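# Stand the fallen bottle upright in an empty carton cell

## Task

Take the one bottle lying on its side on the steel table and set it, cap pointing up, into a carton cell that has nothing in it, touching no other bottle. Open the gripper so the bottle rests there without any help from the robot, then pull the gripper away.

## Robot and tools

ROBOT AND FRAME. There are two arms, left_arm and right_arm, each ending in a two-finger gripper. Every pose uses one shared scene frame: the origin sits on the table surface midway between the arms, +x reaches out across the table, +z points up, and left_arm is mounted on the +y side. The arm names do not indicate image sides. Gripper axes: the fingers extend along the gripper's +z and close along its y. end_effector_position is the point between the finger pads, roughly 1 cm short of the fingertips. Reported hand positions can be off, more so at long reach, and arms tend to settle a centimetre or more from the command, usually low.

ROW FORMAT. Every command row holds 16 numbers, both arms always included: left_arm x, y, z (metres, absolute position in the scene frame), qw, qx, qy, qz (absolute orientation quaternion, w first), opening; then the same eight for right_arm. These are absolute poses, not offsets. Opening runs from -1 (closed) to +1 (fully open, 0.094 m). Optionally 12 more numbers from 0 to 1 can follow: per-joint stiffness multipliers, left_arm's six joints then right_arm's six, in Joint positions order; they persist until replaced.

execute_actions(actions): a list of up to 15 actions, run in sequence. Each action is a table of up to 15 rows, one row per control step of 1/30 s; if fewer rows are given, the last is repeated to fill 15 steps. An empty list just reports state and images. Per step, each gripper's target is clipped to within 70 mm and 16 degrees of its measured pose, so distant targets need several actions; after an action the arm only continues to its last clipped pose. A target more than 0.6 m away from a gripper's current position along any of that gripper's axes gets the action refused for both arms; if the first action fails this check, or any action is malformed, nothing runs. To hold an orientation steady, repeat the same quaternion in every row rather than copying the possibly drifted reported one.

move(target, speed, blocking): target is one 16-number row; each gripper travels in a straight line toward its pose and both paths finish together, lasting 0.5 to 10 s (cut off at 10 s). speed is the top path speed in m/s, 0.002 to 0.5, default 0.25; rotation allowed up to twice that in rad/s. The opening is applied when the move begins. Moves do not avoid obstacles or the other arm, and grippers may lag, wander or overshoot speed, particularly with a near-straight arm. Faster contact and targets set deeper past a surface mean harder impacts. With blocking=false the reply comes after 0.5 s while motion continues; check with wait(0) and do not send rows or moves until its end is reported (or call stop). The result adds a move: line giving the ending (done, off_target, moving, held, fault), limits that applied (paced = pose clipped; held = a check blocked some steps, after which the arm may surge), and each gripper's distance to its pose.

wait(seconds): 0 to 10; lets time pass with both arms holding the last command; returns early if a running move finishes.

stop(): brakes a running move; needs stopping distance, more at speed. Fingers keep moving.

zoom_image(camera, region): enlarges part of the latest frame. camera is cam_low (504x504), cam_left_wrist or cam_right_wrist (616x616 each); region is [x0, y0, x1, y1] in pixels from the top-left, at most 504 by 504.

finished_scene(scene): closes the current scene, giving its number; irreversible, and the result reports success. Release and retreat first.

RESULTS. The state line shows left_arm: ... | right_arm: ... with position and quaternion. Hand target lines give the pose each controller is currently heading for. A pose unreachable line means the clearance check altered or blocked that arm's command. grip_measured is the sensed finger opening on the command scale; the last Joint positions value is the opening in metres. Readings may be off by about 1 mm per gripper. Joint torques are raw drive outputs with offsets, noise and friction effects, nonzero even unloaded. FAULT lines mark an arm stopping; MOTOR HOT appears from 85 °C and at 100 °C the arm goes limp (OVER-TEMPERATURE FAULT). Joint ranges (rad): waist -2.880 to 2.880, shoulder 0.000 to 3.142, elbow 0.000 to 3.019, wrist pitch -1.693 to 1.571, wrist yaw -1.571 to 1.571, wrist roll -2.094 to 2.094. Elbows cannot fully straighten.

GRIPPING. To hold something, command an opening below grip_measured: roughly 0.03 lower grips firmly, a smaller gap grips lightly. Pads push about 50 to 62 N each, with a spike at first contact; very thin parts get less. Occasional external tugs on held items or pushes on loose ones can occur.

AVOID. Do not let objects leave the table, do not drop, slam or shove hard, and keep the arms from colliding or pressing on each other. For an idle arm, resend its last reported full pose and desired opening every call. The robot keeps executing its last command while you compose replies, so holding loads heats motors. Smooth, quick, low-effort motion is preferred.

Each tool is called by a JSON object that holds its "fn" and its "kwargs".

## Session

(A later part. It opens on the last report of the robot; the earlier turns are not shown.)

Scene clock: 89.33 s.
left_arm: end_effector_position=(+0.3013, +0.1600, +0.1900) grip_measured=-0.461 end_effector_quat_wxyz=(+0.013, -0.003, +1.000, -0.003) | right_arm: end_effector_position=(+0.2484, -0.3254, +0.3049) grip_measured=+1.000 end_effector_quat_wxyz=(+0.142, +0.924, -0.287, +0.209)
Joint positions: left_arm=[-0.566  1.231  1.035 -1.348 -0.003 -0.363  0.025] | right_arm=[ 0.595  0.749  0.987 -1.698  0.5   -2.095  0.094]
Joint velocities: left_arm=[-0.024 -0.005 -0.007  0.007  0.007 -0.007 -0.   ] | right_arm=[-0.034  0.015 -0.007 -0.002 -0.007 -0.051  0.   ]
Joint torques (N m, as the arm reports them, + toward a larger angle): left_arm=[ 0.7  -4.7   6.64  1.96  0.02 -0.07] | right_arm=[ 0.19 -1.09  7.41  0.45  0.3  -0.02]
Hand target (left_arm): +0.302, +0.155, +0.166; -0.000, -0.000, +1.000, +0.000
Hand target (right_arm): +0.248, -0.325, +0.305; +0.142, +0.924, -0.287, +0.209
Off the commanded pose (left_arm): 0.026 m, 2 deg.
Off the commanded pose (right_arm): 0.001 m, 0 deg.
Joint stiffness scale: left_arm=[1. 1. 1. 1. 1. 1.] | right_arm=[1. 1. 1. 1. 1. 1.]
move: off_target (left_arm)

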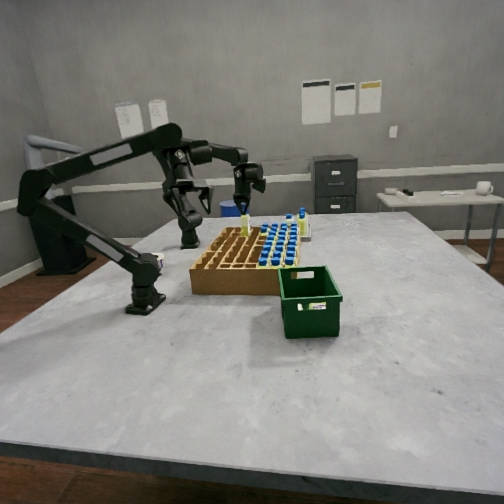

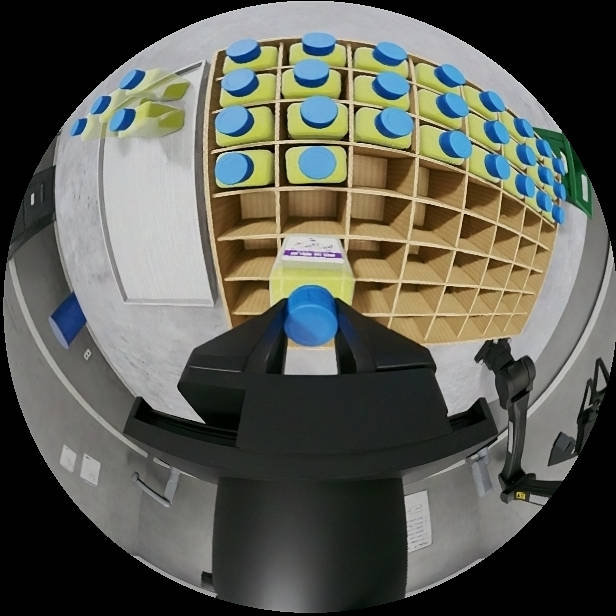

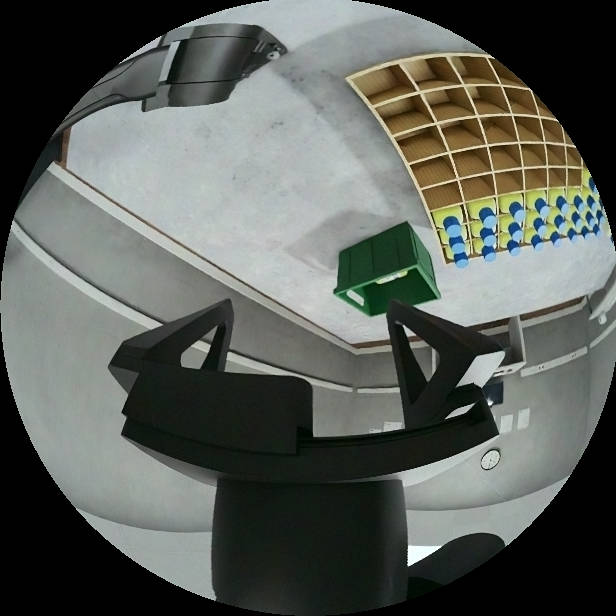

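Caught on an edge; lift slightly and look.

{"fn": "move", "kwargs": {"target": [0.311,0.151,0.207,0,0,1,0,-0.55,0.248,-0.325,0.305,0.142,0.924,-0.287,0.209,1], "speed": 0.04}}

{"fn": "zoom_image", "kwargs": {"camera": "cam_left_wrist", "region": [240,180,390,310]}}

{"fn": "zoom_image", "kwargs": {"camera": "cam_low", "region": [220,205,270,245]}}

Scene clock: 93.20 s.
left_arm: end_effector_position=(+0.3004, +0.1590, +0.1927) grip_measured=-0.461 end_effector_quat_wxyz=(-0.011, -0.002, +1.000, +0.005) | right_arm: end_effector_position=(+0.2484, -0.3254, +0.3049) grip_measured=+1.000 end_effector_quat_wxyz=(+0.142, +0.924, -0.287, +0.209)
Joint positions: left_arm=[-0.569  1.261  1.068 -1.401 -0.002 -0.363  0.025] | right_arm=[ 0.595  0.749  0.987 -1.698  0.5   -2.095  0.094]
Joint velocities: left_arm=[-0.005 -0.005  0.017 -0.027  0.022 -0.051  0.001] | right_arm=[-0.015 -0.005 -0.017  0.012  0.037 -0.022  0.   ]
Joint torques (N m, as the arm reports them, + toward a larger angle): left_arm=[ 0.42 -7.41 13.18 -0.53  0.   -0.1 ] | right_arm=[-0.41 -0.66  7.61  0.31  0.27  0.02]
Hand target (left_arm): +0.311, +0.151, +0.207; +0.000, -0.000, +1.000, -0.000
Hand target (right_arm): +0.248, -0.325, +0.305; +0.142, +0.924, -0.287, +0.209
Off the commanded pose (left_arm): 0.019 m, 1 deg.
Off the commanded pose (right_arm): 0.001 m, 0 deg.
Joint stiffness scale: left_arm=[1. 1. 1. 1. 1. 1.] | right_arm=[1. 1. 1. 1. 1. 1.]
move: off_target (left_arm)

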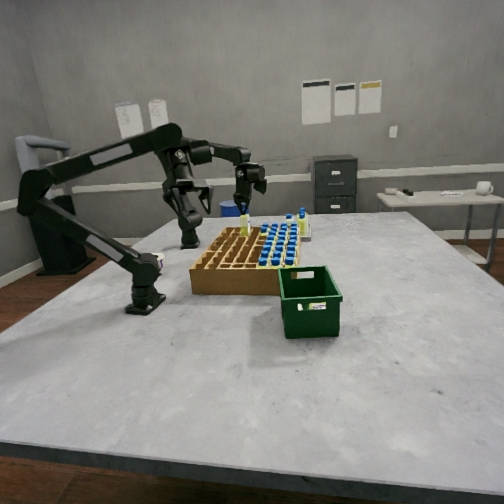

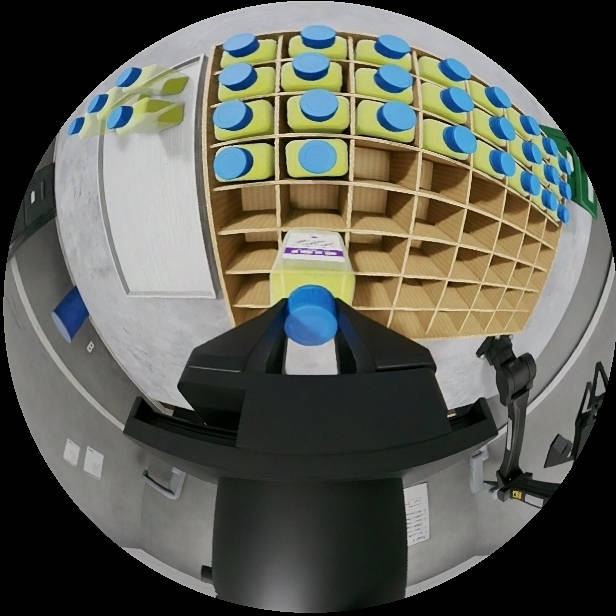

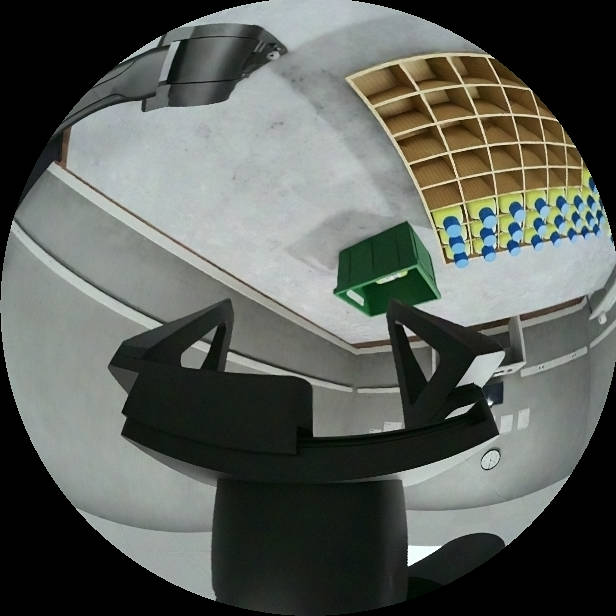

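Region (240, 180, 390, 310) of cam_left_wrist's 616x616 image, scaled by 3.360, with more detail than that image has; it fills the top 437 rows of this view, and the rest is white.

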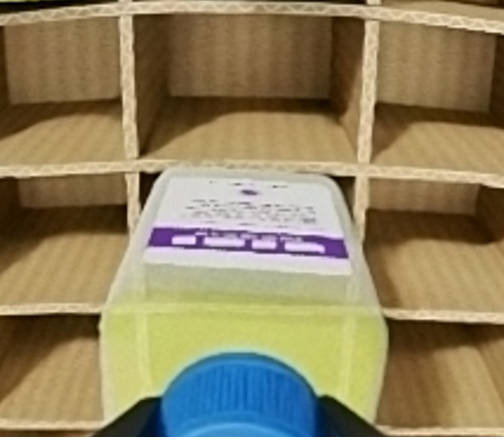

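Region (220, 205, 270, 245) of cam_low's 504x504 image, scaled by 10.080, with more detail than that image has; it fills the top 403 rows of this view, and the rest is white.

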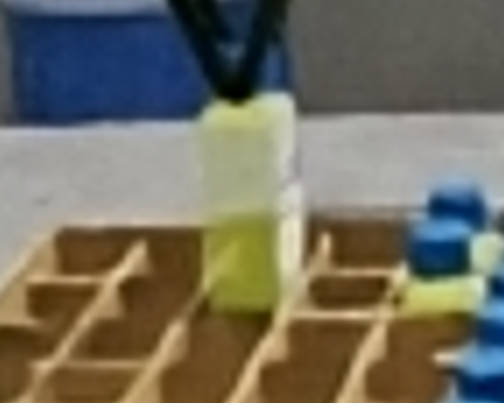

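{"fn": "move", "kwargs": {"target": [0.299,0.154,0.17,-0.02,0,1,0,-0.55,0.248,-0.325,0.305,0.142,0.924,-0.287,0.209,1], "speed": 0.03}}

{"fn": "zoom_image", "kwargs": {"camera": "cam_left_wrist", "region": [240,180,390,310]}}

Scene clock: 97.50 s.
left_arm: end_effector_position=(+0.2959, +0.1582, +0.1726) grip_measured=-0.461 end_effector_quat_wxyz=(-0.021, -0.002, +1.000, +0.002) | right_arm: end_effector_position=(+0.2484, -0.3254, +0.3049) grip_measured=+1.000 end_effector_quat_wxyz=(+0.142, +0.924, -0.287, +0.209)
Joint positions: left_arm=[-0.569  1.274  1.025 -1.362  0.011 -0.363  0.025] | right_arm=[ 0.595  0.749  0.987 -1.698  0.5   -2.095  0.094]
Joint velocities: left_arm=[-0.015 -0.024 -0.012 -0.002 -0.007  0.022 -0.   ] | right_arm=[-0.015 -0.015 -0.012  0.002 -0.066 -0.066  0.   ]
Joint torques (N m, as the arm reports them, + toward a larger angle): left_arm=[ 0.96 -7.53  9.28  0.55  0.02 -0.05] | right_arm=[-0.13 -0.79  7.5   0.75  0.26 -0.01]
Hand target (left_arm): +0.299, +0.154, +0.170; -0.020, +0.000, +1.000, -0.000
Hand target (right_arm): +0.248, -0.325, +0.305; +0.142, +0.924, -0.287, +0.209
Off the commanded pose (left_arm): 0.006 m, 0 deg.
Off the commanded pose (right_arm): 0.001 m, 0 deg.
Joint stiffness scale: left_arm=[1. 1. 1. 1. 1. 1.] | right_arm=[1. 1. 1. 1. 1. 1.]
move: done

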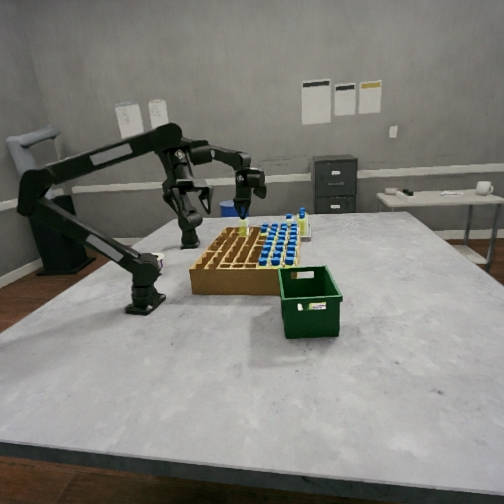

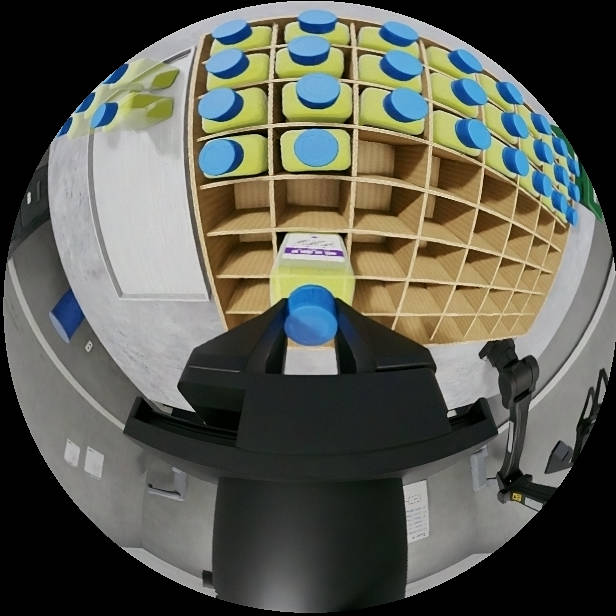

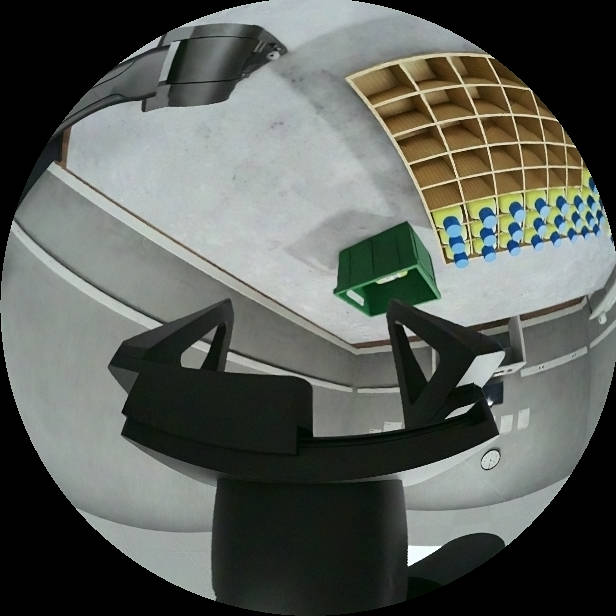

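Region (240, 180, 390, 310) of cam_left_wrist's 616x616 image, scaled by 3.360, with more detail than that image has; it fills the top 437 rows of this view, and the rest is white.

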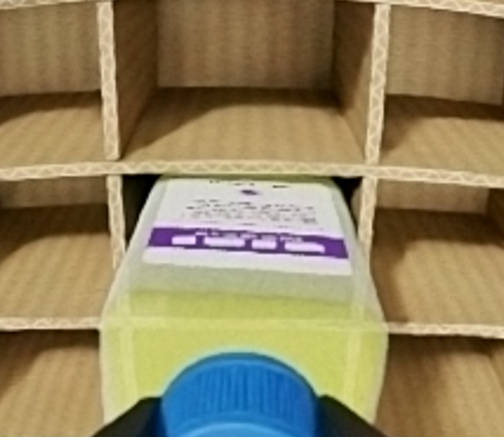

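In.

{"fn": "move", "kwargs": {"target": [0.301,0.154,0.105,-0.02,0,1,0,-0.55,0.248,-0.325,0.305,0.142,0.924,-0.287,0.209,1], "speed": 0.05}}

Scene clock: 100.90 s.
left_arm: end_effector_position=(+0.2964, +0.1577, +0.1087) grip_measured=-0.461 end_effector_quat_wxyz=(-0.024, -0.002, +1.000, +0.002) | right_arm: end_effector_position=(+0.2484, -0.3254, +0.3049) grip_measured=+1.000 end_effector_quat_wxyz=(+0.142, +0.924, -0.287, +0.209)
Joint positions: left_arm=[-0.569  1.34   0.907 -1.183  0.013 -0.363  0.025] | right_arm=[ 0.595  0.749  0.987 -1.698  0.5   -2.095  0.094]
Joint velocities: left_arm=[-0.015  0.015 -0.002 -0.007  0.007 -0.007  0.   ] | right_arm=[-0.015 -0.005  0.002 -0.002 -0.007 -0.022  0.   ]
Joint torques (N m, as the arm reports them, + toward a larger angle): left_arm=[ 0.45 -7.46  8.7   0.72 -0.04 -0.03] | right_arm=[ 0.96 -1.12  7.83  0.65  0.29  0.05]
Hand target (left_arm): +0.301, +0.154, +0.105; -0.020, +0.000, +1.000, +0.000
Hand target (right_arm): +0.248, -0.325, +0.305; +0.142, +0.924, -0.287, +0.209
Off the commanded pose (left_arm): 0.007 m, 1 deg.
Off the commanded pose (right_arm): 0.001 m, 0 deg.
Joint stiffness scale: left_arm=[1. 1. 1. 1. 1. 1.] | right_arm=[1. 1. 1. 1. 1. 1.]
move: done

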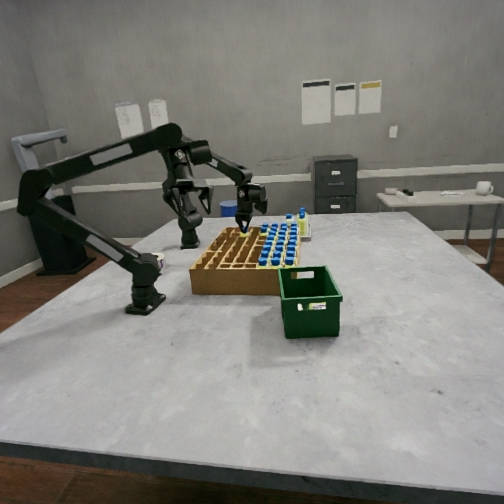

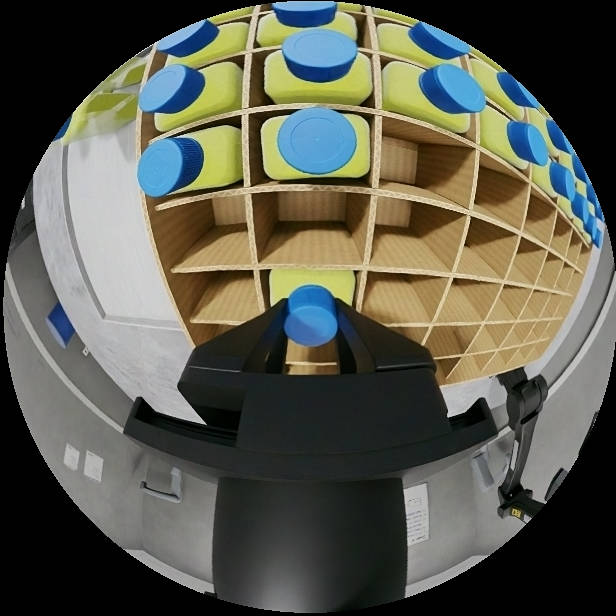

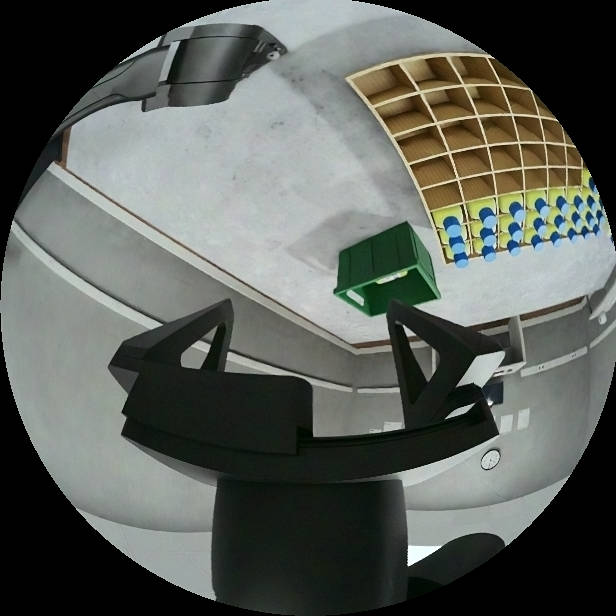

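{"fn": "move", "kwargs": {"target": [0.301,0.154,0.102,-0.02,0,1,0,-0.1,0.248,-0.325,0.305,0.142,0.924,-0.287,0.209,1]}}

{"fn": "move", "kwargs": {"target": [0.29,0.17,0.25,0,0,1,0,-0.1,0.248,-0.325,0.305,0.142,0.924,-0.287,0.209,1]}}

{"fn": "zoom_image", "kwargs": {"camera": "cam_low", "region": [210,190,290,250]}}

Scene clock: 104.70 s.
left_arm: end_effector_position=(+0.3000, +0.1564, +0.1086) grip_measured=-0.103 end_effector_quat_wxyz=(-0.016, -0.002, +1.000, -0.001) | right_arm: end_effector_position=(+0.2484, -0.3254, +0.3049) grip_measured=+1.000 end_effector_quat_wxyz=(+0.142, +0.924, -0.287, +0.209)
Joint positions: left_arm=[-0.569  1.34   0.907 -1.167  0.013 -0.363  0.042] | right_arm=[ 0.595  0.749  0.987 -1.698  0.5   -2.095  0.094]
Joint velocities: left_arm=[-0.024 -0.005 -0.002 -0.012 -0.037  0.051 -0.001] | right_arm=[-0.005 -0.015 -0.002 -0.007 -0.007  0.066  0.   ]
Joint torques (N m, as the arm reports them, + toward a larger angle): left_arm=[ 0.86 -7.33  8.34  0.48 -0.02 -0.01] | right_arm=[-0.61 -0.31  7.44  0.52  0.36  0.  ]
Hand target (left_arm): +0.301, +0.154, +0.102; -0.020, +0.000, +1.000, -0.000
Hand target (right_arm): +0.248, -0.325, +0.305; +0.142, +0.924, -0.287, +0.209
Off the commanded pose (left_arm): 0.007 m, 0 deg.
Off the commanded pose (right_arm): 0.001 m, 0 deg.
Joint stiffness scale: left_arm=[1. 1. 1. 1. 1. 1.] | right_arm=[1. 1. 1. 1. 1. 1.]
move: done

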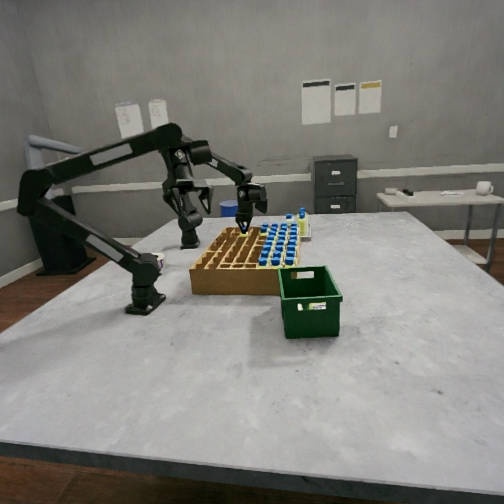

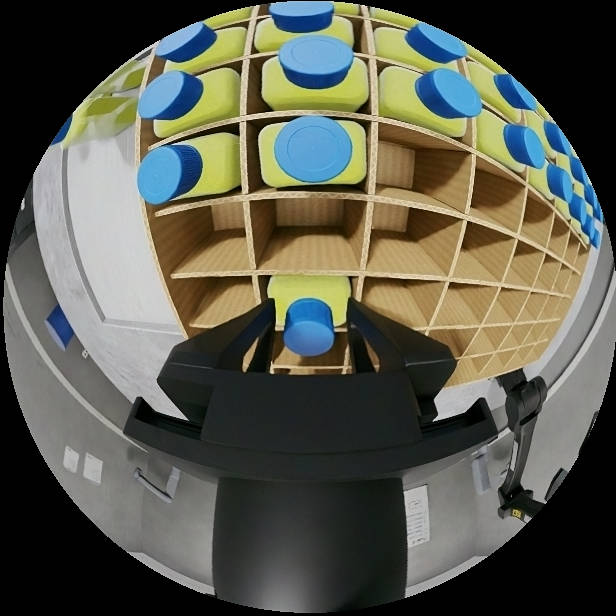

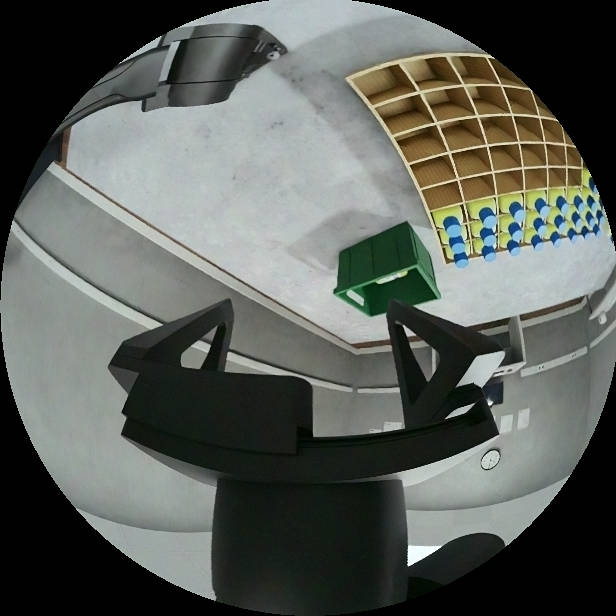

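Scene clock: 105.70 s.
left_arm: end_effector_position=(+0.2840, +0.1685, +0.2415) grip_measured=-0.103 end_effector_quat_wxyz=(-0.003, -0.001, +1.000, -0.000) | right_arm: end_effector_position=(+0.2484, -0.3254, +0.3049) grip_measured=+1.000 end_effector_quat_wxyz=(+0.142, +0.924, -0.287, +0.209)
Joint positions: left_arm=[-0.557  1.183  1.132 -1.526  0.003 -0.349  0.042] | right_arm=[ 0.595  0.749  0.987 -1.698  0.5   -2.095  0.094]
Joint velocities: left_arm=[-0.015 -0.005 -0.002 -0.017  0.007 -0.037 -0.   ] | right_arm=[-0.005 -0.015 -0.002  0.017  0.081  0.051  0.   ]
Joint torques (N m, as the arm reports them, + toward a larger angle): left_arm=[ 1.6  -6.42 11.83 -0.34 -0.22  0.13] | right_arm=[-0.47 -1.07  7.54  0.51  0.28  0.06]
Hand target (left_arm): +0.290, +0.170, +0.249; +0.000, -0.000, +1.000, +0.000
Hand target (right_arm): +0.248, -0.325, +0.305; +0.142, +0.924, -0.287, +0.209
Off the commanded pose (left_arm): 0.010 m, 0 deg.
Off the commanded pose (right_arm): 0.001 m, 0 deg.
Joint stiffness scale: left_arm=[1. 1. 1. 1. 1. 1.] | right_arm=[1. 1. 1. 1. 1. 1.]
move: done

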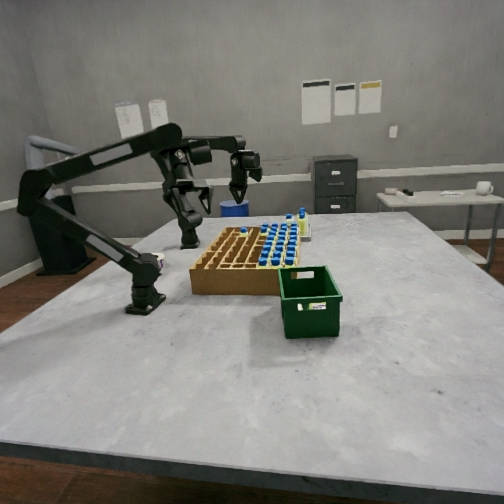

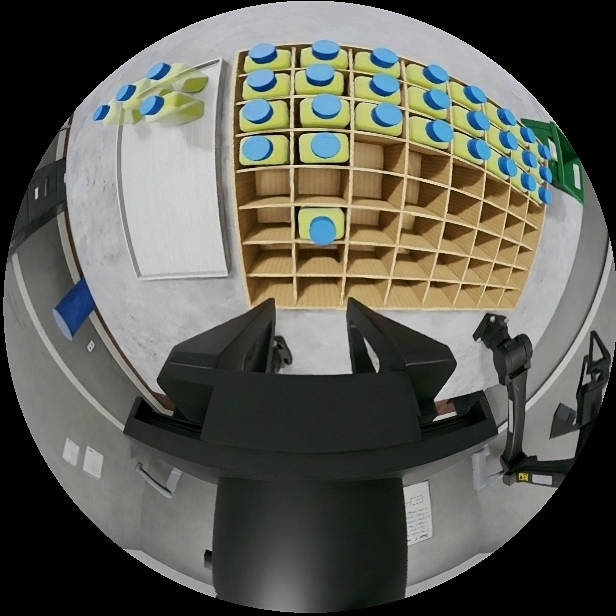

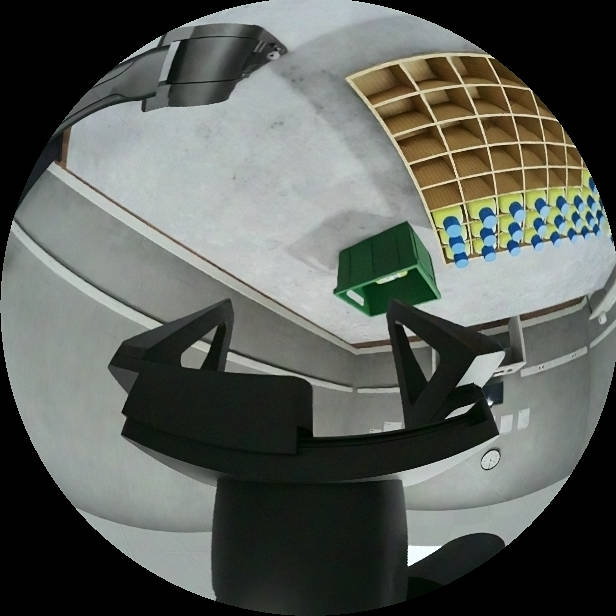

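Region (210, 190, 290, 250) of cam_low's 504x504 image, scaled by 6.300, with more detail than that image has; it fills the top 378 rows of this view, and the rest is white.

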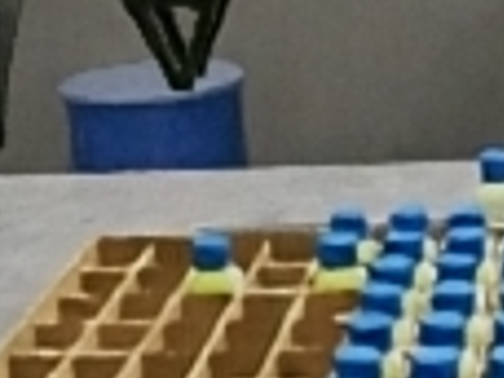

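{"fn": "finished_scene", "kwargs": {"scene": 1}}

The scene is finished: the task was done.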